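## Task

Put the green-capped bottle upright on the wall ledge marked with a red label strip, and make sure every other bottle ends up on its own ledge too. Each bottle's entire base must rest on its ledge, and it only counts if the bottles stay put without the robot supporting them. Finish by releasing and pulling the grippers away.

## Robot and tools

Robot: two six-joint arms, left_arm and right_arm, each with a two-finger parallel gripper and a wrist camera. The names are labels only and do not refer to sides of any image. Base roots in the scene frame: left_arm at (-0.033, +0.279, 0) m, right_arm at (-0.026, -0.307, 0) m, both nearly unrotated.

Scene frame: origin on the table surface midway between the arms, +x out across the table, +z up, left_arm on the +y side. All positions are in metres, orientations are quaternions written w first (qw, qx, qy, qz). On each gripper, the fingers extend along its local +z and close along its local y. The reported end_effector_position is the pinch point between the pads, roughly 1 cm short of the fingertips. Reported hand positions can be somewhat off, more so when the arm is stretched.

The 16-number row: every motion command uses one flat list of 16 numbers covering both arms, even if only one arm should move. First 8 are left_arm: x, y, z, qw, qx, qy, qz, opening; last 8 are the same for right_arm. x, y, z and the quaternion are an absolute target pose for that gripper in the scene frame, not an offset. Opening is on a -1 to +1 scale: +1 fully open (0.094 m), -1 closed. To keep an arm still, resend exactly its pose from the last result before it stopped, with the intended opening; to hold an orientation, repeat the same target quaternion rather than copying a drifted reported one. A target more than 0.6 m away from the arm's last reported position along any gripper axis is refused.

Tools:
- execute_actions(actions, pictures): actions is a list holding one item or none. An empty list just returns the state. {"rows": [[16 numbers], ...], "steps": n} runs up to 15 control steps at 1/30 s each (default 15); one row per step, the last row repeating if rows run out. {"steps": n} without rows is a wait of up to 300 steps counted from the previous result. pictures (true/false) chooses whether camera images come back.
- move(target, speed): target is one 16-number row; both grippers travel in straight lines to their poses and finish together, over 0.5 to 10 s (cut off at 10 s). speed is the top path speed in m/s, 0.002 to 0.5, default 0.25; rotation is capped at twice that in rad/s. Openings are sent at the start. Paths do not avoid obstacles or the other arm, and grippers can lag, stray or overshoot the speed, especially near full reach.
- wait(seconds): 0 to 10 s of letting the simulation run with no new command.
- zoom_image(camera, region): enlarges [x0, y0, x1, y1] pixels (max 504 by 504) of the latest image from cam_high, cam_low, cam_left_wrist or cam_right_wrist.
- read_manual(section): only returns licence texts ("licences").
- finished_scene(scene): ends and grades the current scene (pass its number) and loads the next one; irreversible.

Cameras: cam_high and cam_low are fixed (504x504), the wrist cameras are fisheye (616x616); calibration figures are given and may be slightly off.

Reading results: the state line shows each gripper's position and quaternion. grip_measured is the measured finger opening on the command scale; the last entry of Joint positions is the opening in metres. A move adds a "move:" line giving the outcome (done, off_target, moving, held, fault) and any limits (paced means the sent pose was clipped; held means a safety check blocked steps, after which the arm may jump faster than requested), plus each gripper's distance from its target. If only one arm is named, the other finished fine. "pose unreachable" means the clearance check altered or blocked a command; HELD marks the blocked steps. "Hand target" shows where the controller is currently steering each gripper. MOTOR HOT warns from 75 °C; OVER-TEMPERATURE FAULT or FAULT lines mean an arm was stopped.

Motion behaviour: each step the command is clipped to 70 mm and 16 degrees from the current measured pose, then inverse kinematics chase it, favouring position over orientation. After an action ends an arm continues at most to its last clipped pose, so long moves may need several calls; check the result. Joint friction can leave the gripper up to about 31 mm short, and very small commands may do nothing. The simulation keeps running while the operator thinks.

Joint limits (rad): waist -2.618 to 3.054, shoulder 0.000 to 3.142, elbow 0.000 to 3.142, wrist pitch -1.571 to 1.571, wrist yaw -1.571 to 1.571, wrist roll -2.094 to 2.094.

Gripping: command an opening below grip_measured to hold; about 0.03 below gives a firm grip, less gives a lighter one. Pad force tops out near 50 to 62 N. Readings may be biased by about 1 mm per gripper. Holding a load heats motors; at 90 °C the arm is halted 10 s, at 100 °C it goes limp and drops.

Avoid: dropping or knocking anything off the table (that fails the job), arms colliding or pushing against each other, fast or deep contact (faster moves and targets set further past contact press harder), slips and slams. Occasional disturbances may tug a held object or nudge loose ones. Bottles must be left standing unsupported, then the grippers opened and withdrawn.

Each tool is called after "Request:" as name([rows], argument=value, ...), one row to a line, values as JSON.

## Session

I'll start by looking at the scene.

Request:
execute_actions(actions=[])

Scene clock: 0.00 s of 7800.00 s.
left_arm: end_effector_position=(+0.3482, +0.2939, +0.4066) grip_measured=+1.000 end_effector_quat_wxyz=(+0.711, -0.019, +0.702, +0.014) | right_arm: end_effector_position=(+0.3543, -0.2903, +0.3923) grip_measured=+1.000 end_effector_quat_wxyz=(+0.696, -0.010, +0.717, +0.017)
Joint positions: left_arm=[ 0.015  1.059  1.058  0.014 -0.014 -0.007  0.094] | right_arm=[ 0.008  1.052  1.039 -0.017  0.01   0.01   0.094]
Joint velocities: left_arm=[ 0.002  0.002  0.007 -0.051 -0.007 -0.037  0.   ] | right_arm=[-0.002 -0.002 -0.007 -0.037  0.007 -0.007  0.   ]
Motor temperatures (°C, as the motors report them): left_arm=[24 22 22 24 25 24] | right_arm=[25 24 23 22 25 25]
Hand target (left_arm): +0.348, +0.294, +0.407; +0.711, -0.019, +0.702, +0.014
Hand target (right_arm): +0.354, -0.290, +0.392; +0.696, -0.010, +0.717, +0.017

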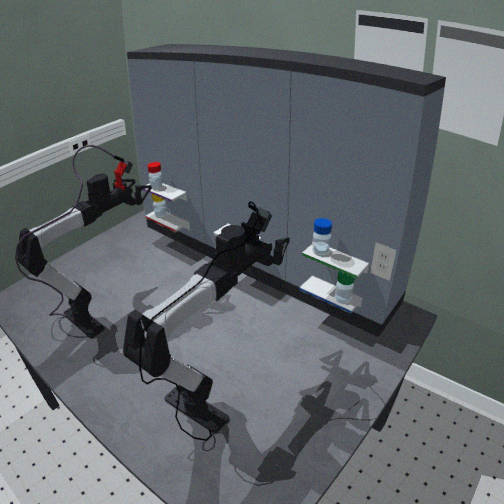

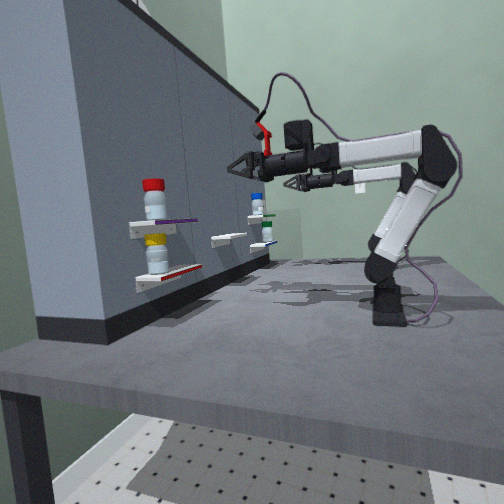

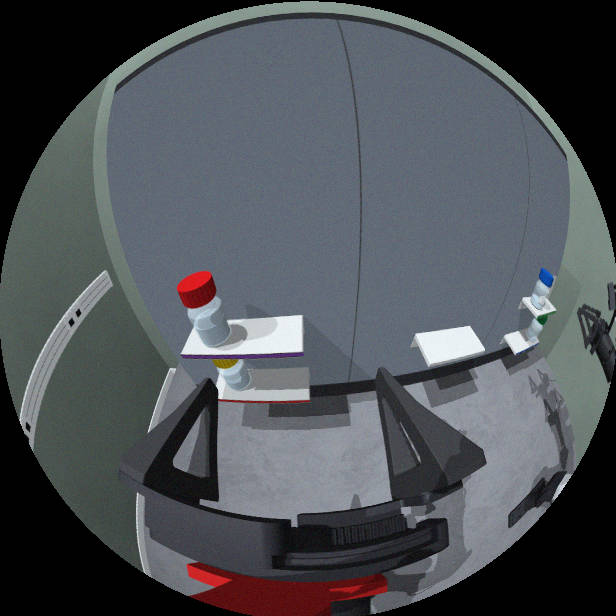

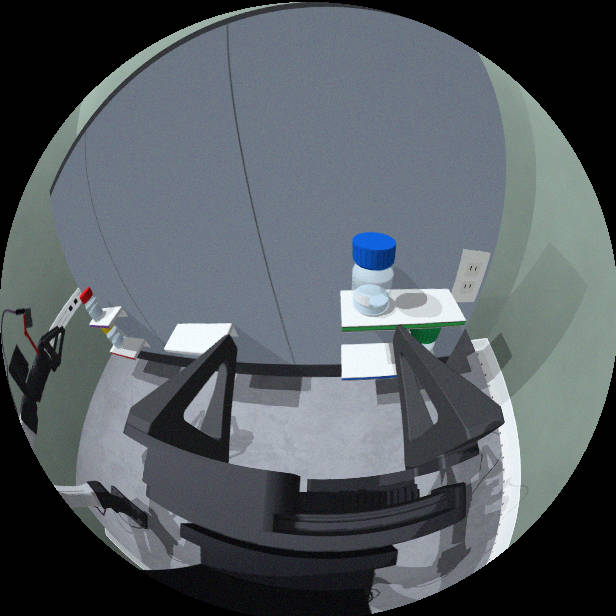

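Request:
zoom_image(camera="cam_high", region=[280, 200, 420, 340])

Request:
zoom_image(camera="cam_high", region=[120, 140, 260, 280])

Request:
zoom_image(camera="cam_low", region=[110, 160, 290, 310])

Request:
zoom_image(camera="cam_right_wrist", region=[320, 210, 500, 400])

Request:
zoom_image(camera="cam_left_wrist", region=[160, 250, 340, 430])

Region (280, 200, 420, 340) of cam_high's 504x504 image, scaled by 3.600, with more detail than that image has.

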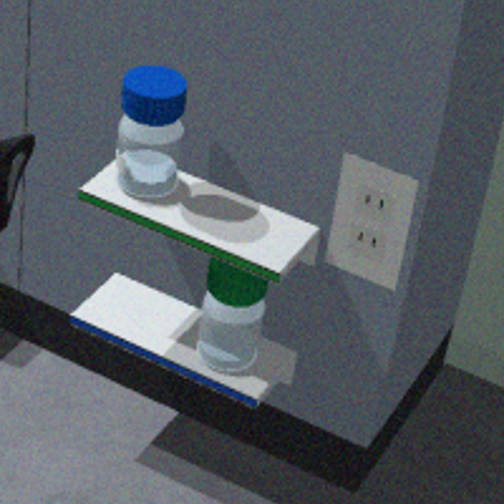

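Region (120, 140, 260, 280) of cam_high's 504x504 image, scaled by 3.600, with more detail than that image has.

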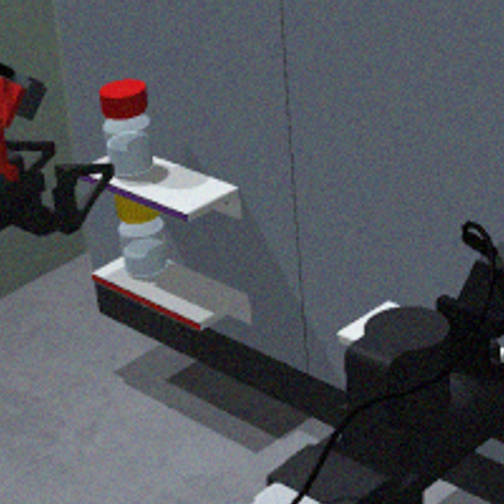

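Region (110, 160, 290, 310) of cam_low's 504x504 image, scaled by 2.800, with more detail than that image has.

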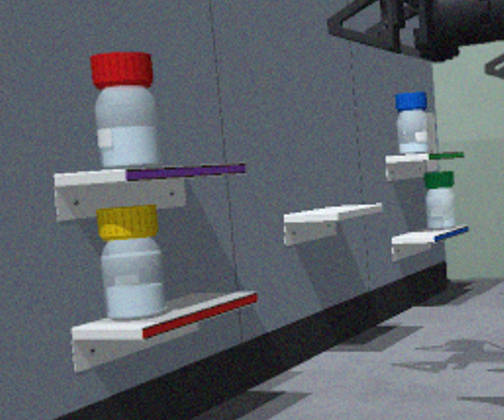

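Region (320, 210, 500, 400) of cam_right_wrist's 616x616 image, scaled by 2.653, with more detail than that image has; it fills the left 477 columns of this view, and the rest is white.

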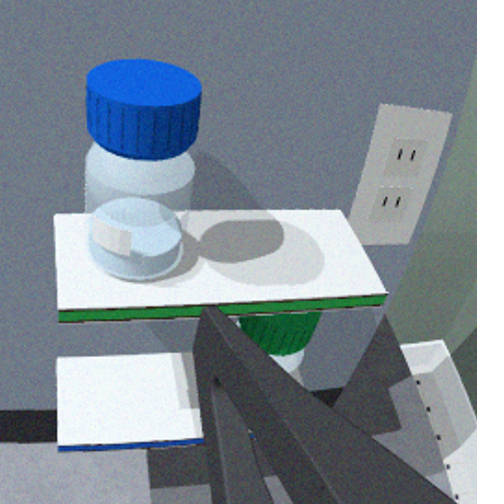

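Region (160, 250, 340, 430) of cam_left_wrist's 616x616 image, scaled by 2.800, with more detail than that image has.

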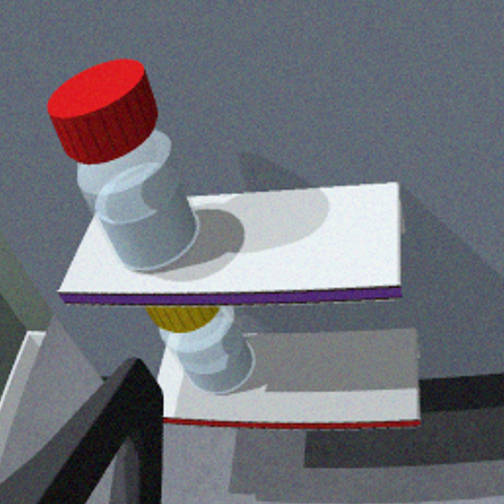

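Request:
zoom_image(camera="cam_low", region=[215, 95, 345, 205])

Request:
zoom_image(camera="cam_high", region=[200, 180, 310, 290])

Region (215, 95, 345, 205) of cam_low's 504x504 image, scaled by 3.877, with more detail than that image has; it fills the top 426 rows of this view, and the rest is white.

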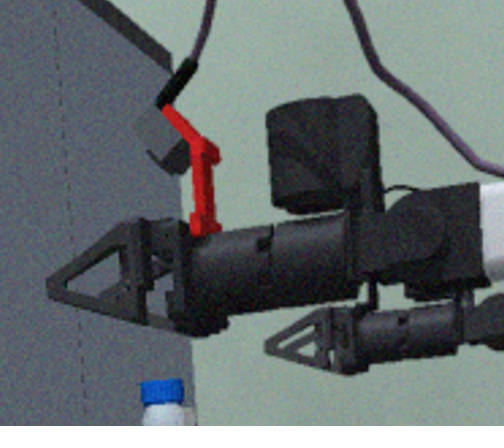

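Region (200, 180, 310, 290) of cam_high's 504x504 image, scaled by 4.582, with more detail than that image has.

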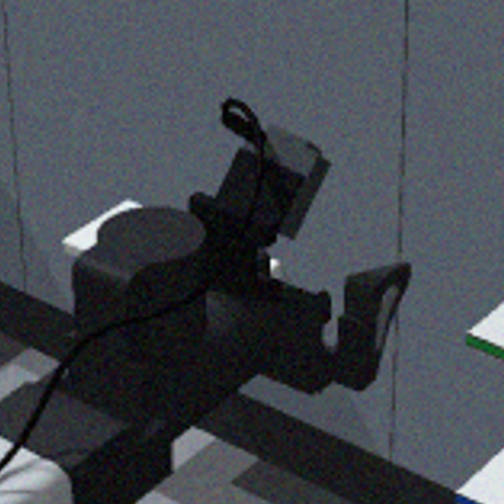

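Request:
move(target=[0.38, 0.36, 0.18, 0.766, 0, 0.643, 0, 1, 0.40, -0.455, 0.18, 0.766, 0, 0.643, 0, 1], speed=0.3)

Scene clock: 45.07 s of 7800.00 s.
left_arm: end_effector_position=(+0.3805, +0.3604, +0.1838) grip_measured=+1.000 end_effector_quat_wxyz=(+0.766, +0.004, +0.643, +0.006) | right_arm: end_effector_position=(+0.3962, -0.4502, +0.1863) grip_measured=+1.000 end_effector_quat_wxyz=(+0.769, +0.002, +0.639, +0.003)
Joint positions: left_arm=[ 0.304  1.801  0.416  1.567  0.315 -0.043  0.094] | right_arm=[-0.555  1.892  0.555  1.547 -0.505  0.11   0.094]
Joint velocities: left_arm=[ 0.002 -0.007  0.007 -0.007 -0.022 -0.007  0.   ] | right_arm=[-0.007 -0.007  0.002 -0.022 -0.022  0.037  0.   ]
Motor temperatures (°C, as the motors report them): left_arm=[24 23 28 33 25 24] | right_arm=[25 25 31 31 25 25]
Hand target (left_arm): +0.379, +0.361, +0.178; +0.763, +0.001, +0.647, +0.000
Hand target (right_arm): +0.399, -0.455, +0.181; +0.767, +0.006, +0.641, +0.006
Off the commanded pose (left_arm): 0.004 m, 1 deg.
Off the commanded pose (right_arm): 0.009 m, 1 deg.
joint sent to its limit (left arm) — the command would take joint 4 (wrist pitch) past its upper limit, so that joint was sent only as far as its limit.
joint sent to its limit (right arm) — the command would take joint 4 (wrist pitch) past its upper limit, so that joint was sent only as far as its limit.
After step 90, 40.20 s passed at rest.
move: done
camera_calibration (this result's frames):
cam_left_wrist: T_world_to_cam=[[-0.0225504, -0.99453, -0.101984, 0.380592], [-0.465959, 0.100708, -0.879056, 0.343979], [0.884519, 0.0276972, -0.465682, -0.15222], [0, 0, 0, 1]] pos_world=[0.303504, 0.348085, 0.270305]
cam_right_wrist: T_world_to_cam=[[0.0596416, -0.990849, -0.121081, -0.443518], [-0.523344, 0.0722519, -0.849053, 0.419536], [0.850032, 0.114006, -0.514246, -0.0761546], [0, 0, 0, 1]] pos_world=[0.310747, -0.46109, 0.263345]

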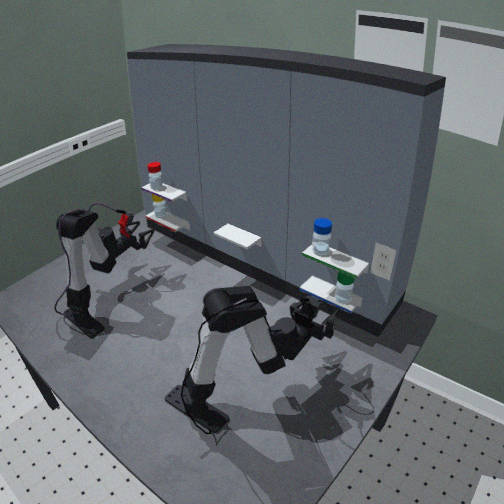

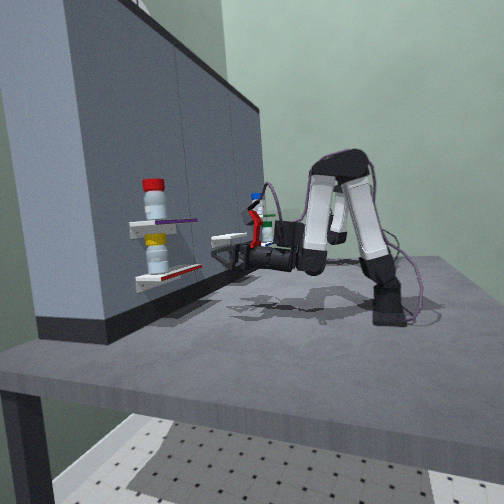

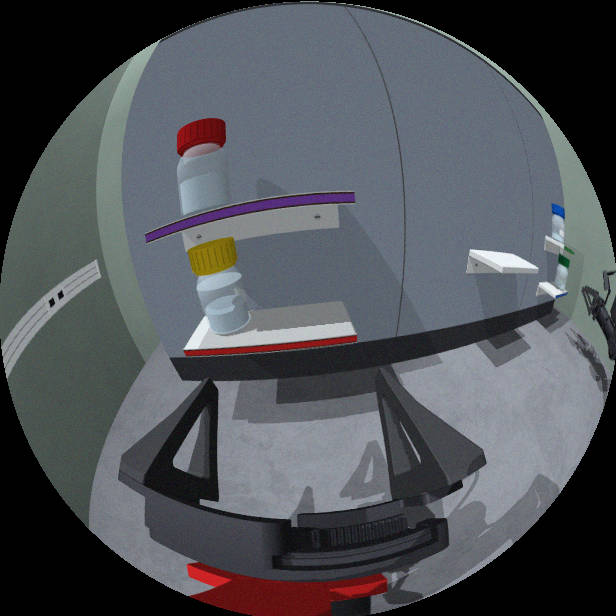

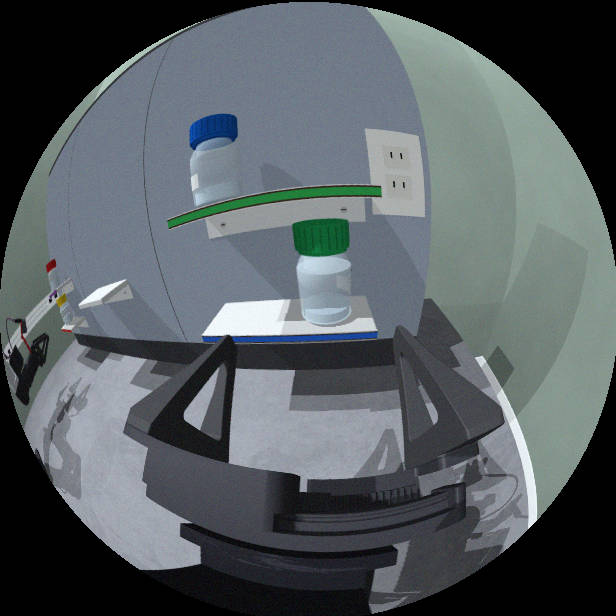

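Request:
zoom_image(camera="cam_right_wrist", region=[190, 170, 410, 370])

Request:
zoom_image(camera="cam_left_wrist", region=[140, 180, 380, 400])

Region (190, 170, 410, 370) of cam_right_wrist's 616x616 image, scaled by 2.291, with more detail than that image has; it fills the top 458 rows of this view, and the rest is white.

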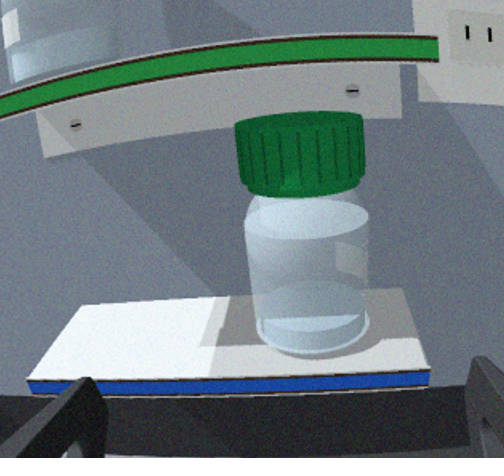

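Region (140, 180, 380, 400) of cam_left_wrist's 616x616 image, scaled by 2.100, with more detail than that image has; it fills the top 462 rows of this view, and the rest is white.

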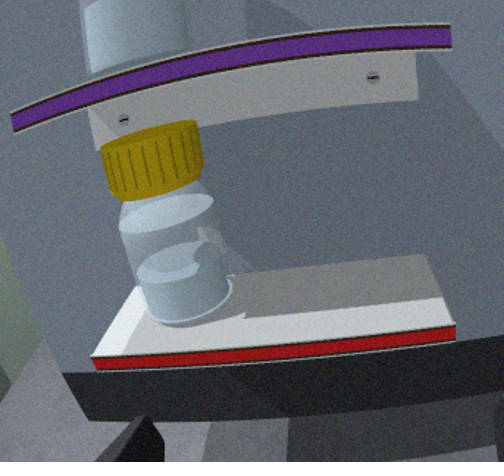

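Request:
move(target=[0.3805, 0.3604, 0.1838, 0.766, 0.004, 0.643, 0.006, 1, 0.48, -0.458, 0.18, 0.766, 0, 0.643, 0, 1], speed=0.15)

Scene clock: 62.97 s of 7800.00 s.
left_arm: end_effector_position=(+0.3804, +0.3604, +0.1841) grip_measured=+1.000 end_effector_quat_wxyz=(+0.766, +0.004, +0.643, +0.006) | right_arm: end_effector_position=(+0.4718, -0.4588, +0.1894) grip_measured=+1.000 end_effector_quat_wxyz=(+0.773, -0.001, +0.634, -0.003)
Joint positions: left_arm=[ 0.304  1.801  0.416  1.568  0.315 -0.043  0.094] | right_arm=[-0.471  2.063  0.866  1.412 -0.42   0.083  0.094]
Joint velocities: left_arm=[ 0.007 -0.002  0.017 -0.022 -0.037  0.051  0.   ] | right_arm=[ 0.017 -0.022 -0.007 -0.051  0.066 -0.037  0.   ]
Motor temperatures (°C, as the motors report them): left_arm=[24 24 27 35 25 24] | right_arm=[25 27 31 32 25 25]
Hand target (left_arm): +0.381, +0.360, +0.184; +0.766, +0.004, +0.643, +0.006
Hand target (right_arm): +0.479, -0.457, +0.179; +0.766, -0.001, +0.643, -0.001
Off the commanded pose (left_arm): 0.000 m, 0 deg.
Off the commanded pose (right_arm): 0.013 m, 1 deg.
After step 90, 13.87 s passed at rest.
move: off_target (right_arm)
camera_calibration (this result's frames):
cam_left_wrist: T_world_to_cam=[[-0.0225051, -0.994531, -0.101993, 0.380588], [-0.464997, 0.100725, -0.879564, 0.343915], [0.885026, 0.0276317, -0.464721, -0.1524], [0, 0, 0, 1]] pos_world=[0.303362, 0.348076, 0.270489]
cam_right_wrist: T_world_to_cam=[[0.0561013, -0.992644, -0.107284, -0.457966], [-0.511672, 0.0636859, -0.856817, 0.454379], [0.857347, 0.102963, -0.504335, -0.148225], [0, 0, 0, 1]] pos_world=[0.385266, -0.468273, 0.265432]

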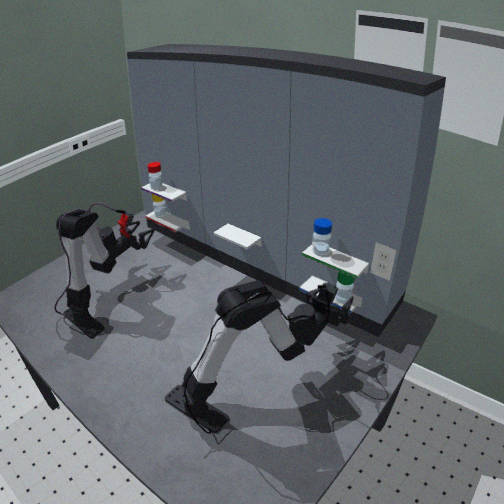

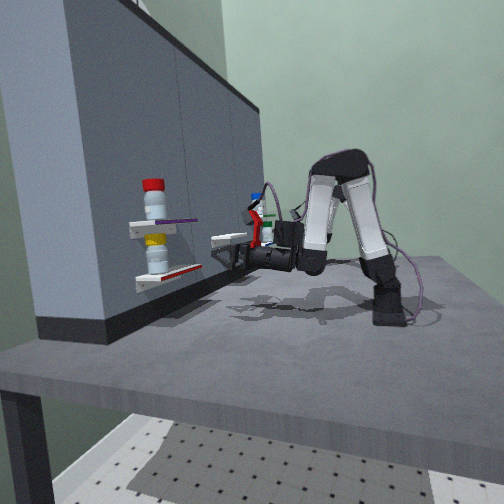

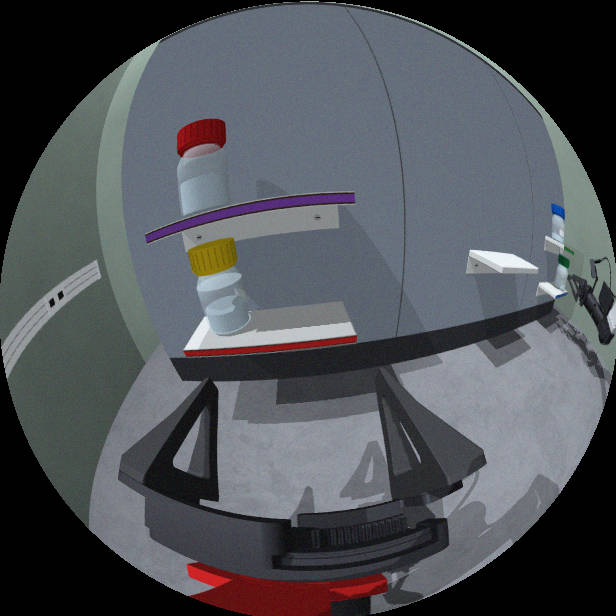

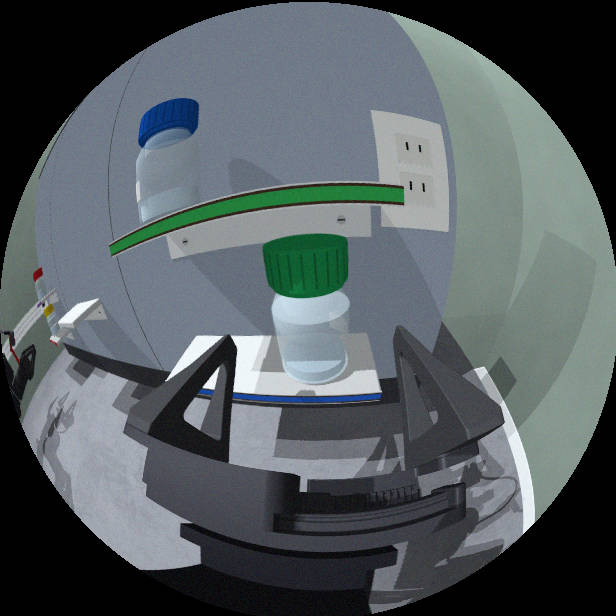

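Request:
zoom_image(camera="cam_right_wrist", region=[200, 170, 430, 420])

Region (200, 170, 430, 420) of cam_right_wrist's 616x616 image, scaled by 2.016, with more detail than that image has; it fills the left 464 columns of this view, and the rest is white.

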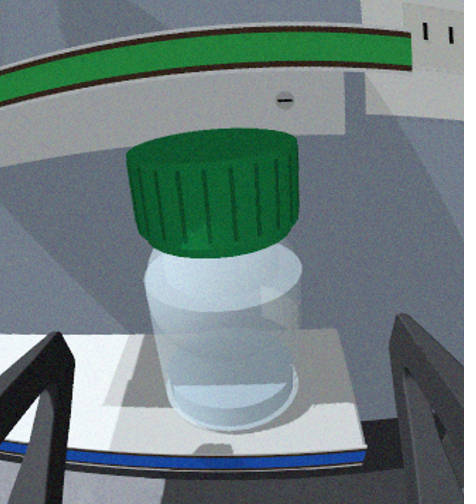

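Request:
move(target=[0.3805, 0.3604, 0.1838, 0.766, 0.004, 0.643, 0.006, 1, 0.537, -0.453, 0.167, 0.766, 0, 0.643, 0, 1], speed=0.1)

Scene clock: 70.83 s of 7800.00 s.
left_arm: end_effector_position=(+0.3804, +0.3604, +0.1841) grip_measured=+1.000 end_effector_quat_wxyz=(+0.766, +0.004, +0.643, +0.006) | right_arm: end_effector_position=(+0.5290, -0.4551, +0.1775) grip_measured=+1.000 end_effector_quat_wxyz=(+0.773, -0.001, +0.634, -0.002)
Joint positions: left_arm=[ 0.304  1.801  0.416  1.568  0.315 -0.043  0.094] | right_arm=[-0.405  2.225  1.104  1.33  -0.355  0.07   0.094]
Joint velocities: left_arm=[0.002 0.007 0.012 0.051 0.022 0.051 0.   ] | right_arm=[-0.022  0.002  0.017  0.022  0.022 -0.066  0.   ]
Motor temperatures (°C, as the motors report them): left_arm=[24 25 27 35 25 24] | right_arm=[25 29 31 32 25 25]
Hand target (left_arm): +0.380, +0.360, +0.184; +0.766, +0.004, +0.643, +0.006
Hand target (right_arm): +0.536, -0.452, +0.166; +0.765, -0.001, +0.643, -0.001
Off the commanded pose (left_arm): 0.000 m, 0 deg.
Off the commanded pose (right_arm): 0.013 m, 1 deg.
After step 90, 3.80 s passed at rest.
move: off_target (right_arm)
camera_calibration (this result's frames):
cam_left_wrist: T_world_to_cam=[[-0.0225051, -0.994531, -0.101993, 0.380588], [-0.464997, 0.100725, -0.879564, 0.343915], [0.885026, 0.0276317, -0.464721, -0.1524], [0, 0, 0, 1]] pos_world=[0.303362, 0.348076, 0.270489]
cam_right_wrist: T_world_to_cam=[[0.0561717, -0.992411, -0.109384, -0.458335], [-0.511678, 0.0654621, -0.85668, 0.473974], [0.857339, 0.104091, -0.504118, -0.20317], [0, 0, 0, 1]] pos_world=[0.442453, -0.464736, 0.253488]

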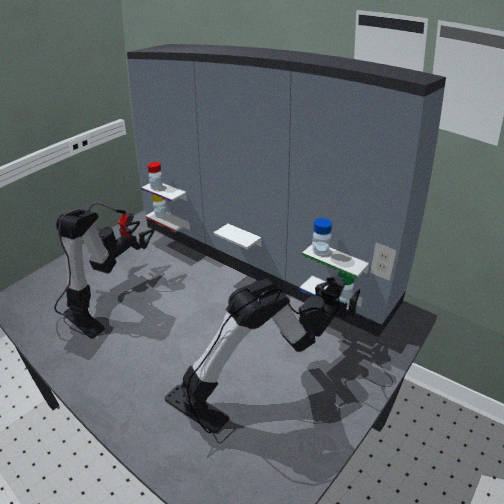

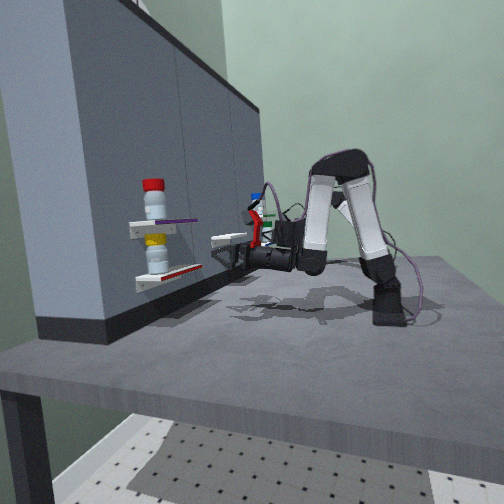

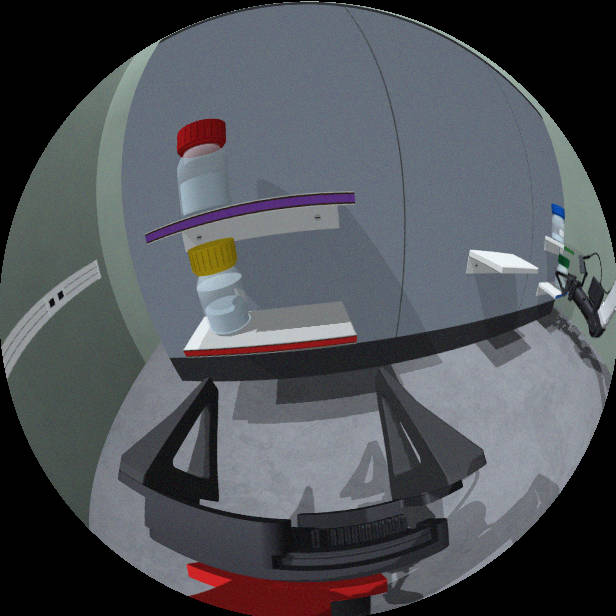

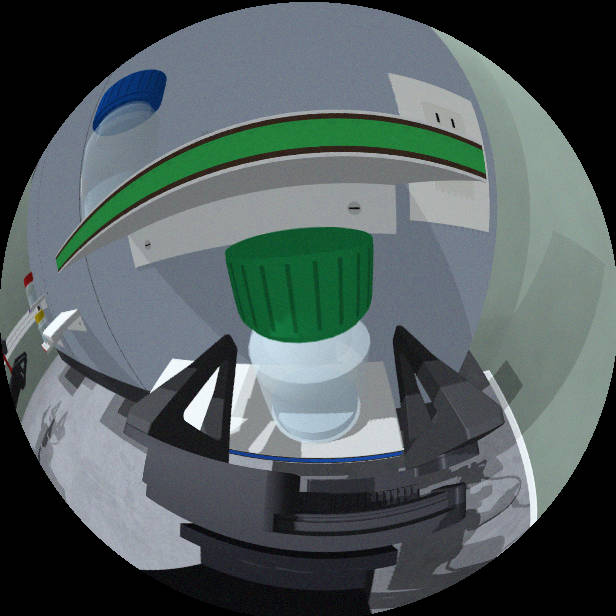

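Request:
zoom_image(camera="cam_right_wrist", region=[190, 220, 440, 480])

Request:
zoom_image(camera="cam_high", region=[285, 235, 385, 335])

Region (190, 220, 440, 480) of cam_right_wrist's 616x616 image, scaled by 1.938, with more detail than that image has; it fills the left 485 columns of this view, and the rest is white.

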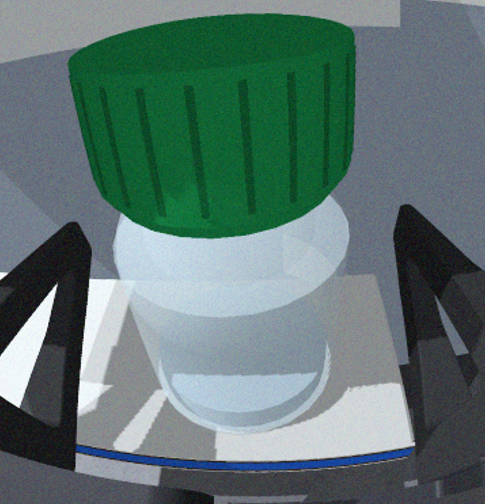

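Region (285, 235, 385, 335) of cam_high's 504x504 image, scaled by 5.040, with more detail than that image has.

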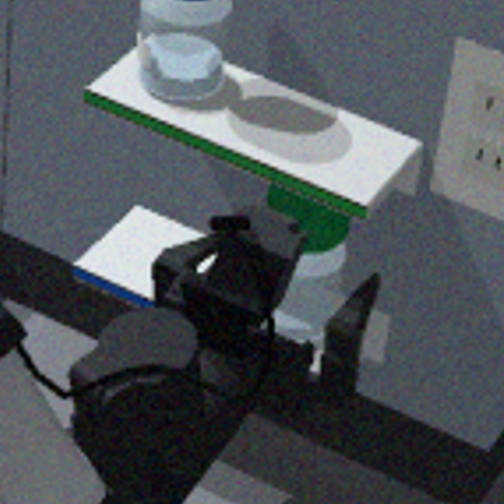

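Request:
execute_actions([
  {"rows": [[0.3805,0.3604,0.1838,0.766,0.004,0.643,0.006,1,0.529,-0.4551,0.1775,0.773,-0.001,0.634,-0.002,0.85],[0.3805,0.3604,0.1838,0.766,0.004,0.643,0.006,1,0.529,-0.4551,0.1775,0.773,-0.001,0.634,-0.002,0.7],[0.3805,0.3604,0.1838,0.766,0.004,0.643,0.006,1,0.529,-0.4551,0.1775,0.773,-0.001,0.634,-0.002,0.58],[0.3805,0.3604,0.1838,0.766,0.004,0.643,0.006,1,0.529,-0.4551,0.1775,0.773,-0.001,0.634,-0.002,0.48],[0.3805,0.3604,0.1838,0.766,0.004,0.643,0.006,1,0.529,-0.4551,0.1775,0.773,-0.001,0.634,-0.002,0.42],[0.3805,0.3604,0.1838,0.766,0.004,0.643,0.006,1,0.529,-0.4551,0.1775,0.773,-0.001,0.634,-0.002,0.38],[0.3805,0.3604,0.1838,0.766,0.004,0.643,0.006,1,0.529,-0.4551,0.1775,0.773,-0.001,0.634,-0.002,0.35],[0.3805,0.3604,0.1838,0.766,0.004,0.643,0.006,1,0.529,-0.4551,0.1775,0.773,-0.001,0.634,-0.002,0.32],[0.3805,0.3604,0.1838,0.766,0.004,0.643,0.006,1,0.529,-0.4551,0.1775,0.773,-0.001,0.634,-0.002,0.30],[0.3805,0.3604,0.1838,0.766,0.004,0.643,0.006,1,0.529,-0.4551,0.1775,0.773,-0.001,0.634,-0.002,0.28],[0.3805,0.3604,0.1838,0.766,0.004,0.643,0.006,1,0.529,-0.4551,0.1775,0.773,-0.001,0.634,-0.002,0.26],[0.3805,0.3604,0.1838,0.766,0.004,0.643,0.006,1,0.529,-0.4551,0.1775,0.773,-0.001,0.634,-0.002,0.24],[0.3805,0.3604,0.1838,0.766,0.004,0.643,0.006,1,0.529,-0.4551,0.1775,0.773,-0.001,0.634,-0.002,0.22],[0.3805,0.3604,0.1838,0.766,0.004,0.643,0.006,1,0.529,-0.4551,0.1775,0.773,-0.001,0.634,-0.002,0.21],[0.3805,0.3604,0.1838,0.766,0.004,0.643,0.006,1,0.529,-0.4551,0.1775,0.773,-0.001,0.634,-0.002,0.20]], "steps": 15},
], pictures=false)

Request:
execute_actions([
  {"steps": 10},
])

Scene clock: 79.43 s of 7800.00 s.
left_arm: end_effector_position=(+0.3804, +0.3604, +0.1841) grip_measured=+1.000 end_effector_quat_wxyz=(+0.766, +0.004, +0.643, +0.006) | right_arm: end_effector_position=(+0.5291, -0.4554, +0.1773) grip_measured=+0.207 end_effector_quat_wxyz=(+0.773, +0.000, +0.635, -0.003)
Joint positions: left_arm=[ 0.304  1.801  0.416  1.568  0.315 -0.043  0.094] | right_arm=[-0.405  2.225  1.105  1.329 -0.353  0.069  0.057]
Joint velocities: left_arm=[-0.002 -0.022 -0.007 -0.007 -0.007 -0.037  0.   ] | right_arm=[-0.007  0.007  0.007 -0.022  0.081  0.007 -0.008]
Motor temperatures (°C, as the motors report them): left_arm=[24 25 27 35 25 24] | right_arm=[25 31 32 32 25 25]
Hand target (left_arm): +0.380, +0.360, +0.184; +0.766, +0.004, +0.643, +0.006
Hand target (right_arm): +0.529, -0.455, +0.178; +0.773, -0.001, +0.634, -0.002
Off the commanded pose (left_arm): 0.000 m, 0 deg.
Off the commanded pose (right_arm): 0.000 m, 0 deg.
Steps of this call (steps 1 to 90: nothing new was sent; then 5.10 s passed at rest; steps 91 to 105: all 15 steps of this action). Readings (end_effector_position):
91: left_arm (+0.3804, +0.3604, +0.1841) | right_arm (+0.5291, -0.4553, +0.1773)
92: left_arm (+0.3804, +0.3604, +0.1841) | right_arm (+0.5291, -0.4553, +0.1773)
94: left_arm (+0.3804, +0.3604, +0.1841) | right_arm (+0.5291, -0.4553, +0.1773)
98: left_arm (+0.3804, +0.3604, +0.1841) | right_arm (+0.5291, -0.4553, +0.1773)
105: the state above

Scene clock: 79.77 s of 7800.00 s.
left_arm: end_effector_position=(+0.3804, +0.3604, +0.1841) grip_measured=+1.000 end_effector_quat_wxyz=(+0.766, +0.004, +0.643, +0.006) | right_arm: end_effector_position=(+0.5291, -0.4554, +0.1773) grip_measured=+0.203 end_effector_quat_wxyz=(+0.773, +0.000, +0.635, -0.003)
Joint positions: left_arm=[ 0.304  1.801  0.416  1.568  0.315 -0.043  0.094] | right_arm=[-0.405  2.225  1.105  1.329 -0.353  0.069  0.057]
Joint velocities: left_arm=[-0.007 -0.002  0.022 -0.022 -0.037 -0.007  0.   ] | right_arm=[-0.017 -0.012 -0.002 -0.022 -0.007  0.022 -0.001]
Motor temperatures (°C, as the motors report them): left_arm=[24 25 27 35 25 24] | right_arm=[25 31 32 32 25 25]
Hand target (left_arm): +0.380, +0.360, +0.184; +0.766, +0.004, +0.643, +0.006
Hand target (right_arm): +0.529, -0.455, +0.178; +0.773, -0.001, +0.634, -0.002
Off the commanded pose (left_arm): 0.000 m, 0 deg.
Off the commanded pose (right_arm): 0.000 m, 0 deg.
Steps of this call (steps 1 to 10: nothing new was sent). Readings (end_effector_position):
1: left_arm (+0.3804, +0.3604, +0.1841) | right_arm (+0.5291, -0.4554, +0.1773)
2: left_arm (+0.3804, +0.3604, +0.1841) | right_arm (+0.5291, -0.4554, +0.1773)
4: left_arm (+0.3804, +0.3604, +0.1841) | right_arm (+0.5291, -0.4554, +0.1773)
8: left_arm (+0.3804, +0.3604, +0.1841) | right_arm (+0.5291, -0.4554, +0.1773)
10: the state above
camera_calibration (this result's frames):
cam_left_wrist: T_world_to_cam=[[-0.0225051, -0.994531, -0.101993, 0.380588], [-0.464997, 0.100725, -0.879564, 0.343915], [0.885026, 0.0276317, -0.464721, -0.1524], [0, 0, 0, 1]] pos_world=[0.303362, 0.348076, 0.270489]
cam_right_wrist: T_world_to_cam=[[0.0541445, -0.992474, -0.109836, -0.457607], [-0.512345, 0.0668015, -0.856177, 0.474779], [0.857071, 0.102631, -0.504873, -0.203709], [0, 0, 0, 1]] pos_world=[0.442621, -0.464972, 0.253386]

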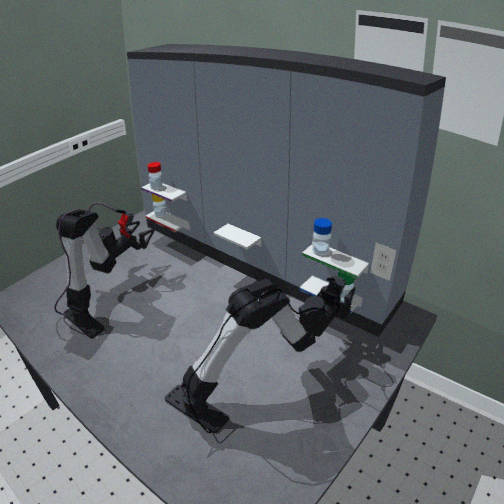

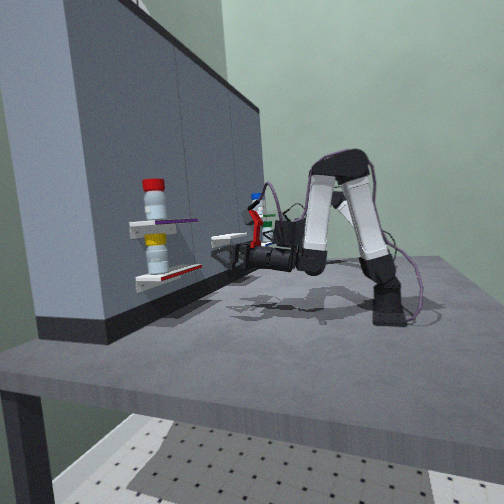

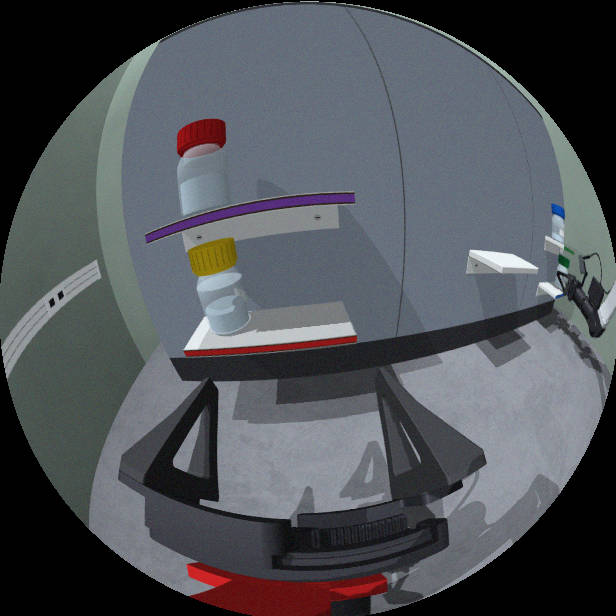

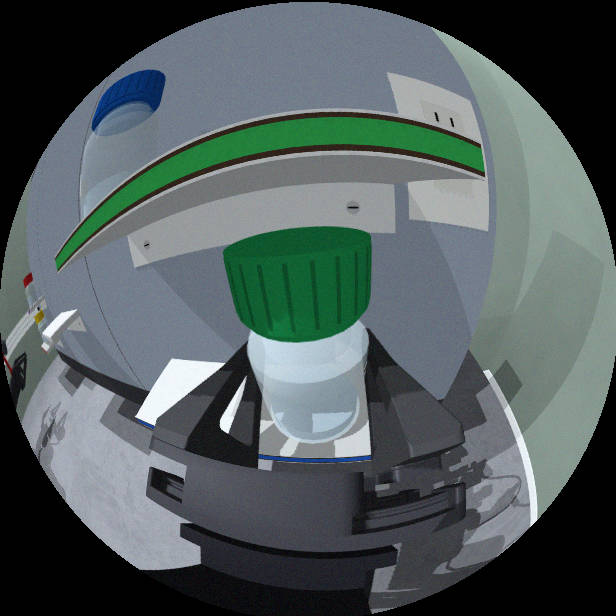

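Request:
execute_actions([
  {"rows": [[0.3805,0.3604,0.1838,0.766,0.004,0.643,0.006,1,0.529,-0.4551,0.1775,0.773,-0.001,0.634,-0.002,0.19],[0.3805,0.3604,0.1838,0.766,0.004,0.643,0.006,1,0.529,-0.4551,0.1775,0.773,-0.001,0.634,-0.002,0.18],[0.3805,0.3604,0.1838,0.766,0.004,0.643,0.006,1,0.529,-0.4551,0.1775,0.773,-0.001,0.634,-0.002,0.17],[0.3805,0.3604,0.1838,0.766,0.004,0.643,0.006,1,0.529,-0.4551,0.1775,0.773,-0.001,0.634,-0.002,0.16],[0.3805,0.3604,0.1838,0.766,0.004,0.643,0.006,1,0.529,-0.4551,0.1775,0.773,-0.001,0.634,-0.002,0.15]], "steps": 10},
], pictures=false)

Scene clock: 82.00 s of 7800.00 s.
left_arm: end_effector_position=(+0.3804, +0.3604, +0.1841) grip_measured=+1.000 end_effector_quat_wxyz=(+0.766, +0.004, +0.643, +0.006) | right_arm: end_effector_position=(+0.5291, -0.4554, +0.1773) grip_measured=+0.178 end_effector_quat_wxyz=(+0.773, +0.000, +0.635, -0.003)
Joint positions: left_arm=[ 0.304  1.801  0.416  1.568  0.315 -0.043  0.094] | right_arm=[-0.405  2.225  1.105  1.329 -0.353  0.069  0.055]
Joint velocities: left_arm=[-0.017 -0.022 -0.022  0.007 -0.037  0.022  0.   ] | right_arm=[ 0.002 -0.012 -0.002 -0.007 -0.007  0.051 -0.   ]
Motor temperatures (°C, as the motors report them): left_arm=[24 26 27 35 25 24] | right_arm=[25 32 32 32 25 25]
Hand target (left_arm): +0.380, +0.360, +0.184; +0.766, +0.004, +0.643, +0.006
Hand target (right_arm): +0.529, -0.455, +0.178; +0.773, -0.001, +0.634, -0.002
Off the commanded pose (left_arm): 0.000 m, 0 deg.
Off the commanded pose (right_arm): 0.000 m, 0 deg.
Steps of this call (steps 1 to 57: nothing new was sent; steps 58 to 67: all 10 steps of this action). Readings (end_effector_position):
58: left_arm (+0.3804, +0.3604, +0.1841) | right_arm (+0.5291, -0.4554, +0.1773)
59: left_arm (+0.3804, +0.3604, +0.1841) | right_arm (+0.5291, -0.4554, +0.1773)
61: left_arm (+0.3804, +0.3604, +0.1841) | right_arm (+0.5291, -0.4554, +0.1773)
65: left_arm (+0.3804, +0.3604, +0.1841) | right_arm (+0.5291, -0.4554, +0.1773)
67: the state above

Request:
move(target=[0.3805, 0.3604, 0.1838, 0.766, 0.004, 0.643, 0.006, 1, 0.525, -0.455, 0.195, 0.773, 0, 0.634, 0, 0.14], speed=0.04)

Scene clock: 85.23 s of 7800.00 s.
left_arm: end_effector_position=(+0.3804, +0.3604, +0.1841) grip_measured=+1.000 end_effector_quat_wxyz=(+0.766, +0.004, +0.643, +0.006) | right_arm: end_effector_position=(+0.5299, -0.4551, +0.1783) grip_measured=+0.178 end_effector_quat_wxyz=(+0.763, +0.003, +0.646, +0.002)
Joint positions: left_arm=[ 0.304  1.801  0.416  1.568  0.315 -0.043  0.094] | right_arm=[-0.405  2.199  1.104  1.271 -0.357  0.069  0.055]
Joint velocities: left_arm=[-0.002  0.002 -0.002 -0.11   0.022 -0.007  0.   ] | right_arm=[-0.007  0.007 -0.002  0.007 -0.007  0.007  0.   ]
Motor temperatures (°C, as the motors report them): left_arm=[24 26 27 36 25 24] | right_arm=[25 34 32 33 25 25]
Hand target (left_arm): +0.380, +0.360, +0.184; +0.766, +0.004, +0.643, +0.006
Hand target (right_arm): +0.525, -0.455, +0.195; +0.773, +0.000, +0.634, +0.000
Off the commanded pose (left_arm): 0.000 m, 0 deg.
Off the commanded pose (right_arm): 0.017 m, 2 deg.
move: off_target (right_arm)
camera_calibration (this result's frames):
cam_left_wrist: T_world_to_cam=[[-0.0225051, -0.994531, -0.101993, 0.380588], [-0.464997, 0.100725, -0.879564, 0.343915], [0.885026, 0.0276317, -0.464721, -0.1524], [0, 0, 0, 1]] pos_world=[0.303362, 0.348076, 0.270489]
cam_right_wrist: T_world_to_cam=[[0.0543553, -0.991025, -0.122125, -0.454465], [-0.538217, 0.0739396, -0.839557, 0.489983], [0.841052, 0.111364, -0.529367, -0.187135], [0, 0, 0, 1]] pos_world=[0.44581, -0.465775, 0.256804]

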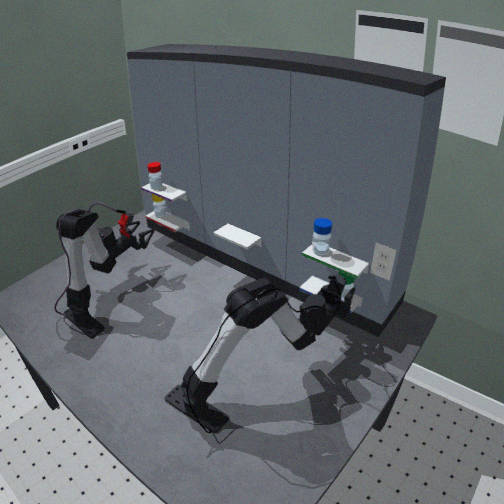

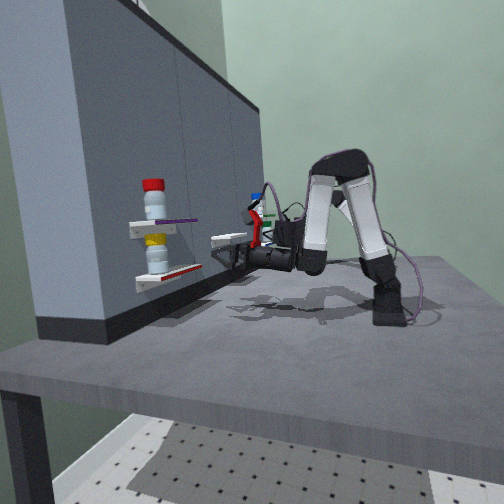

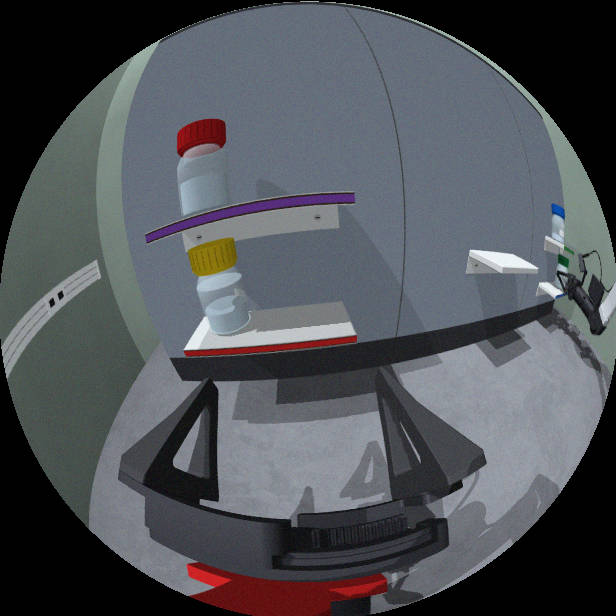

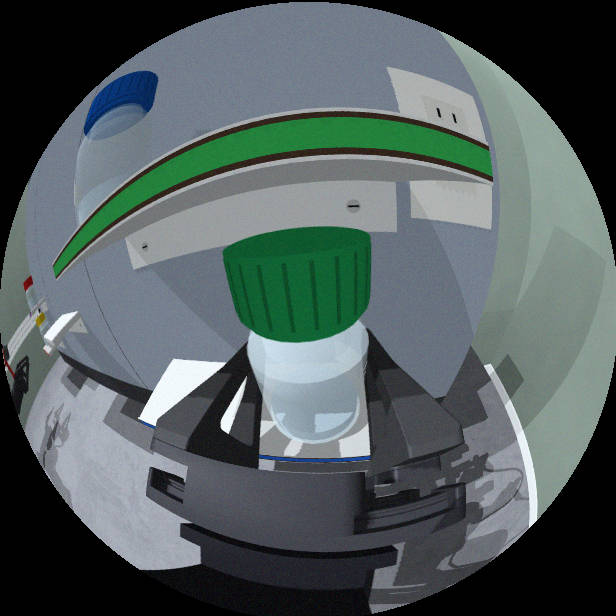

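Request:
move(target=[0.3805, 0.3604, 0.1838, 0.766, 0.004, 0.643, 0.006, 1, 0.522, -0.455, 0.204, 0.783, 0, 0.622, 0, 0.14], speed=0.04)

Scene clock: 88.93 s of 7800.00 s.
left_arm: end_effector_position=(+0.3804, +0.3604, +0.1841) grip_measured=+1.000 end_effector_quat_wxyz=(+0.766, +0.004, +0.643, +0.006) | right_arm: end_effector_position=(+0.5299, -0.4550, +0.1784) grip_measured=+0.178 end_effector_quat_wxyz=(+0.763, +0.006, +0.646, +0.005)
Joint positions: left_arm=[ 0.304  1.801  0.416  1.568  0.315 -0.043  0.094] | right_arm=[-0.405  2.199  1.104  1.271 -0.357  0.077  0.055]
Joint velocities: left_arm=[ 0.007  0.002 -0.012  0.022 -0.066 -0.007  0.   ] | right_arm=[-0.022 -0.027  0.007 -0.007  0.007 -0.007  0.   ]
Motor temperatures (°C, as the motors report them): left_arm=[24 26 27 36 25 24] | right_arm=[25 36 32 33 25 25]
Hand target (left_arm): +0.380, +0.360, +0.184; +0.766, +0.004, +0.643, +0.006
Hand target (right_arm): +0.523, -0.455, +0.204; +0.783, -0.000, +0.622, +0.001
Off the commanded pose (left_arm): 0.000 m, 0 deg.
Off the commanded pose (right_arm): 0.027 m, 4 deg.
move: off_target (right_arm)
camera_calibration (this result's frames):
cam_left_wrist: T_world_to_cam=[[-0.0225051, -0.994531, -0.101993, 0.380588], [-0.464997, 0.100725, -0.879564, 0.343915], [0.885026, 0.0276317, -0.464721, -0.1524], [0, 0, 0, 1]] pos_world=[0.303362, 0.348076, 0.270489]
cam_right_wrist: T_world_to_cam=[[0.0560795, -0.989962, -0.129735, -0.453456], [-0.538053, 0.0794922, -0.839155, 0.492409], [0.841044, 0.116864, -0.528194, -0.184789], [0, 0, 0, 1]] pos_world=[0.445787, -0.466451, 0.256774]

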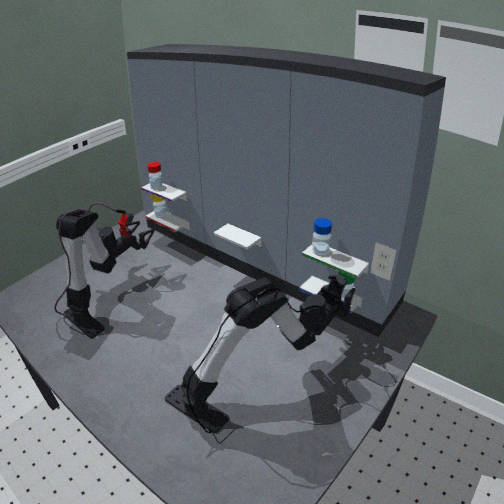

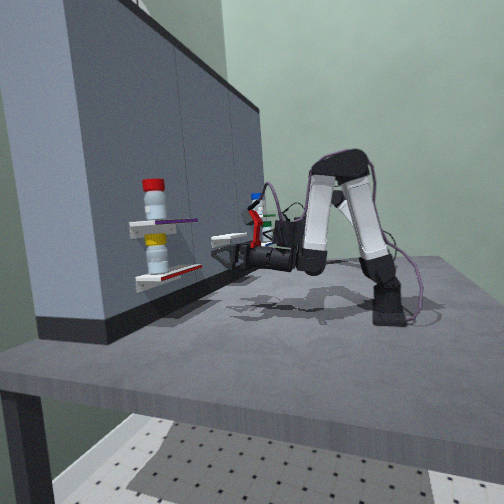

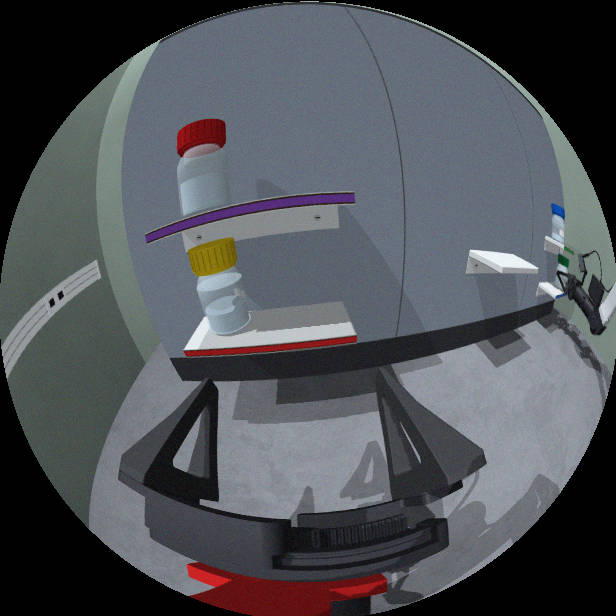

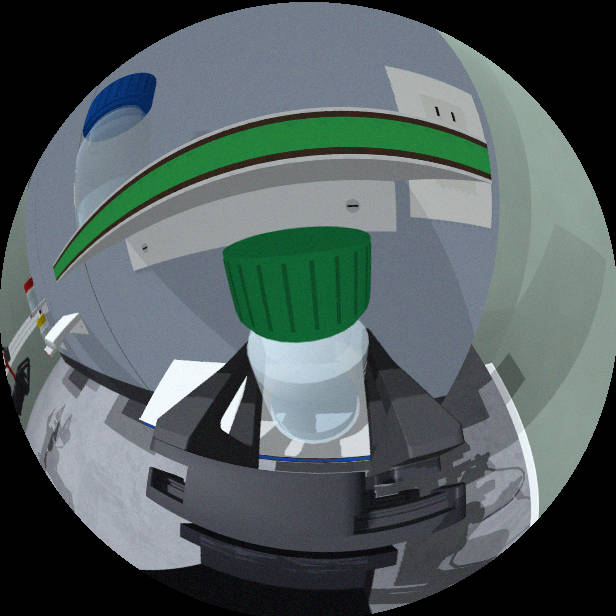

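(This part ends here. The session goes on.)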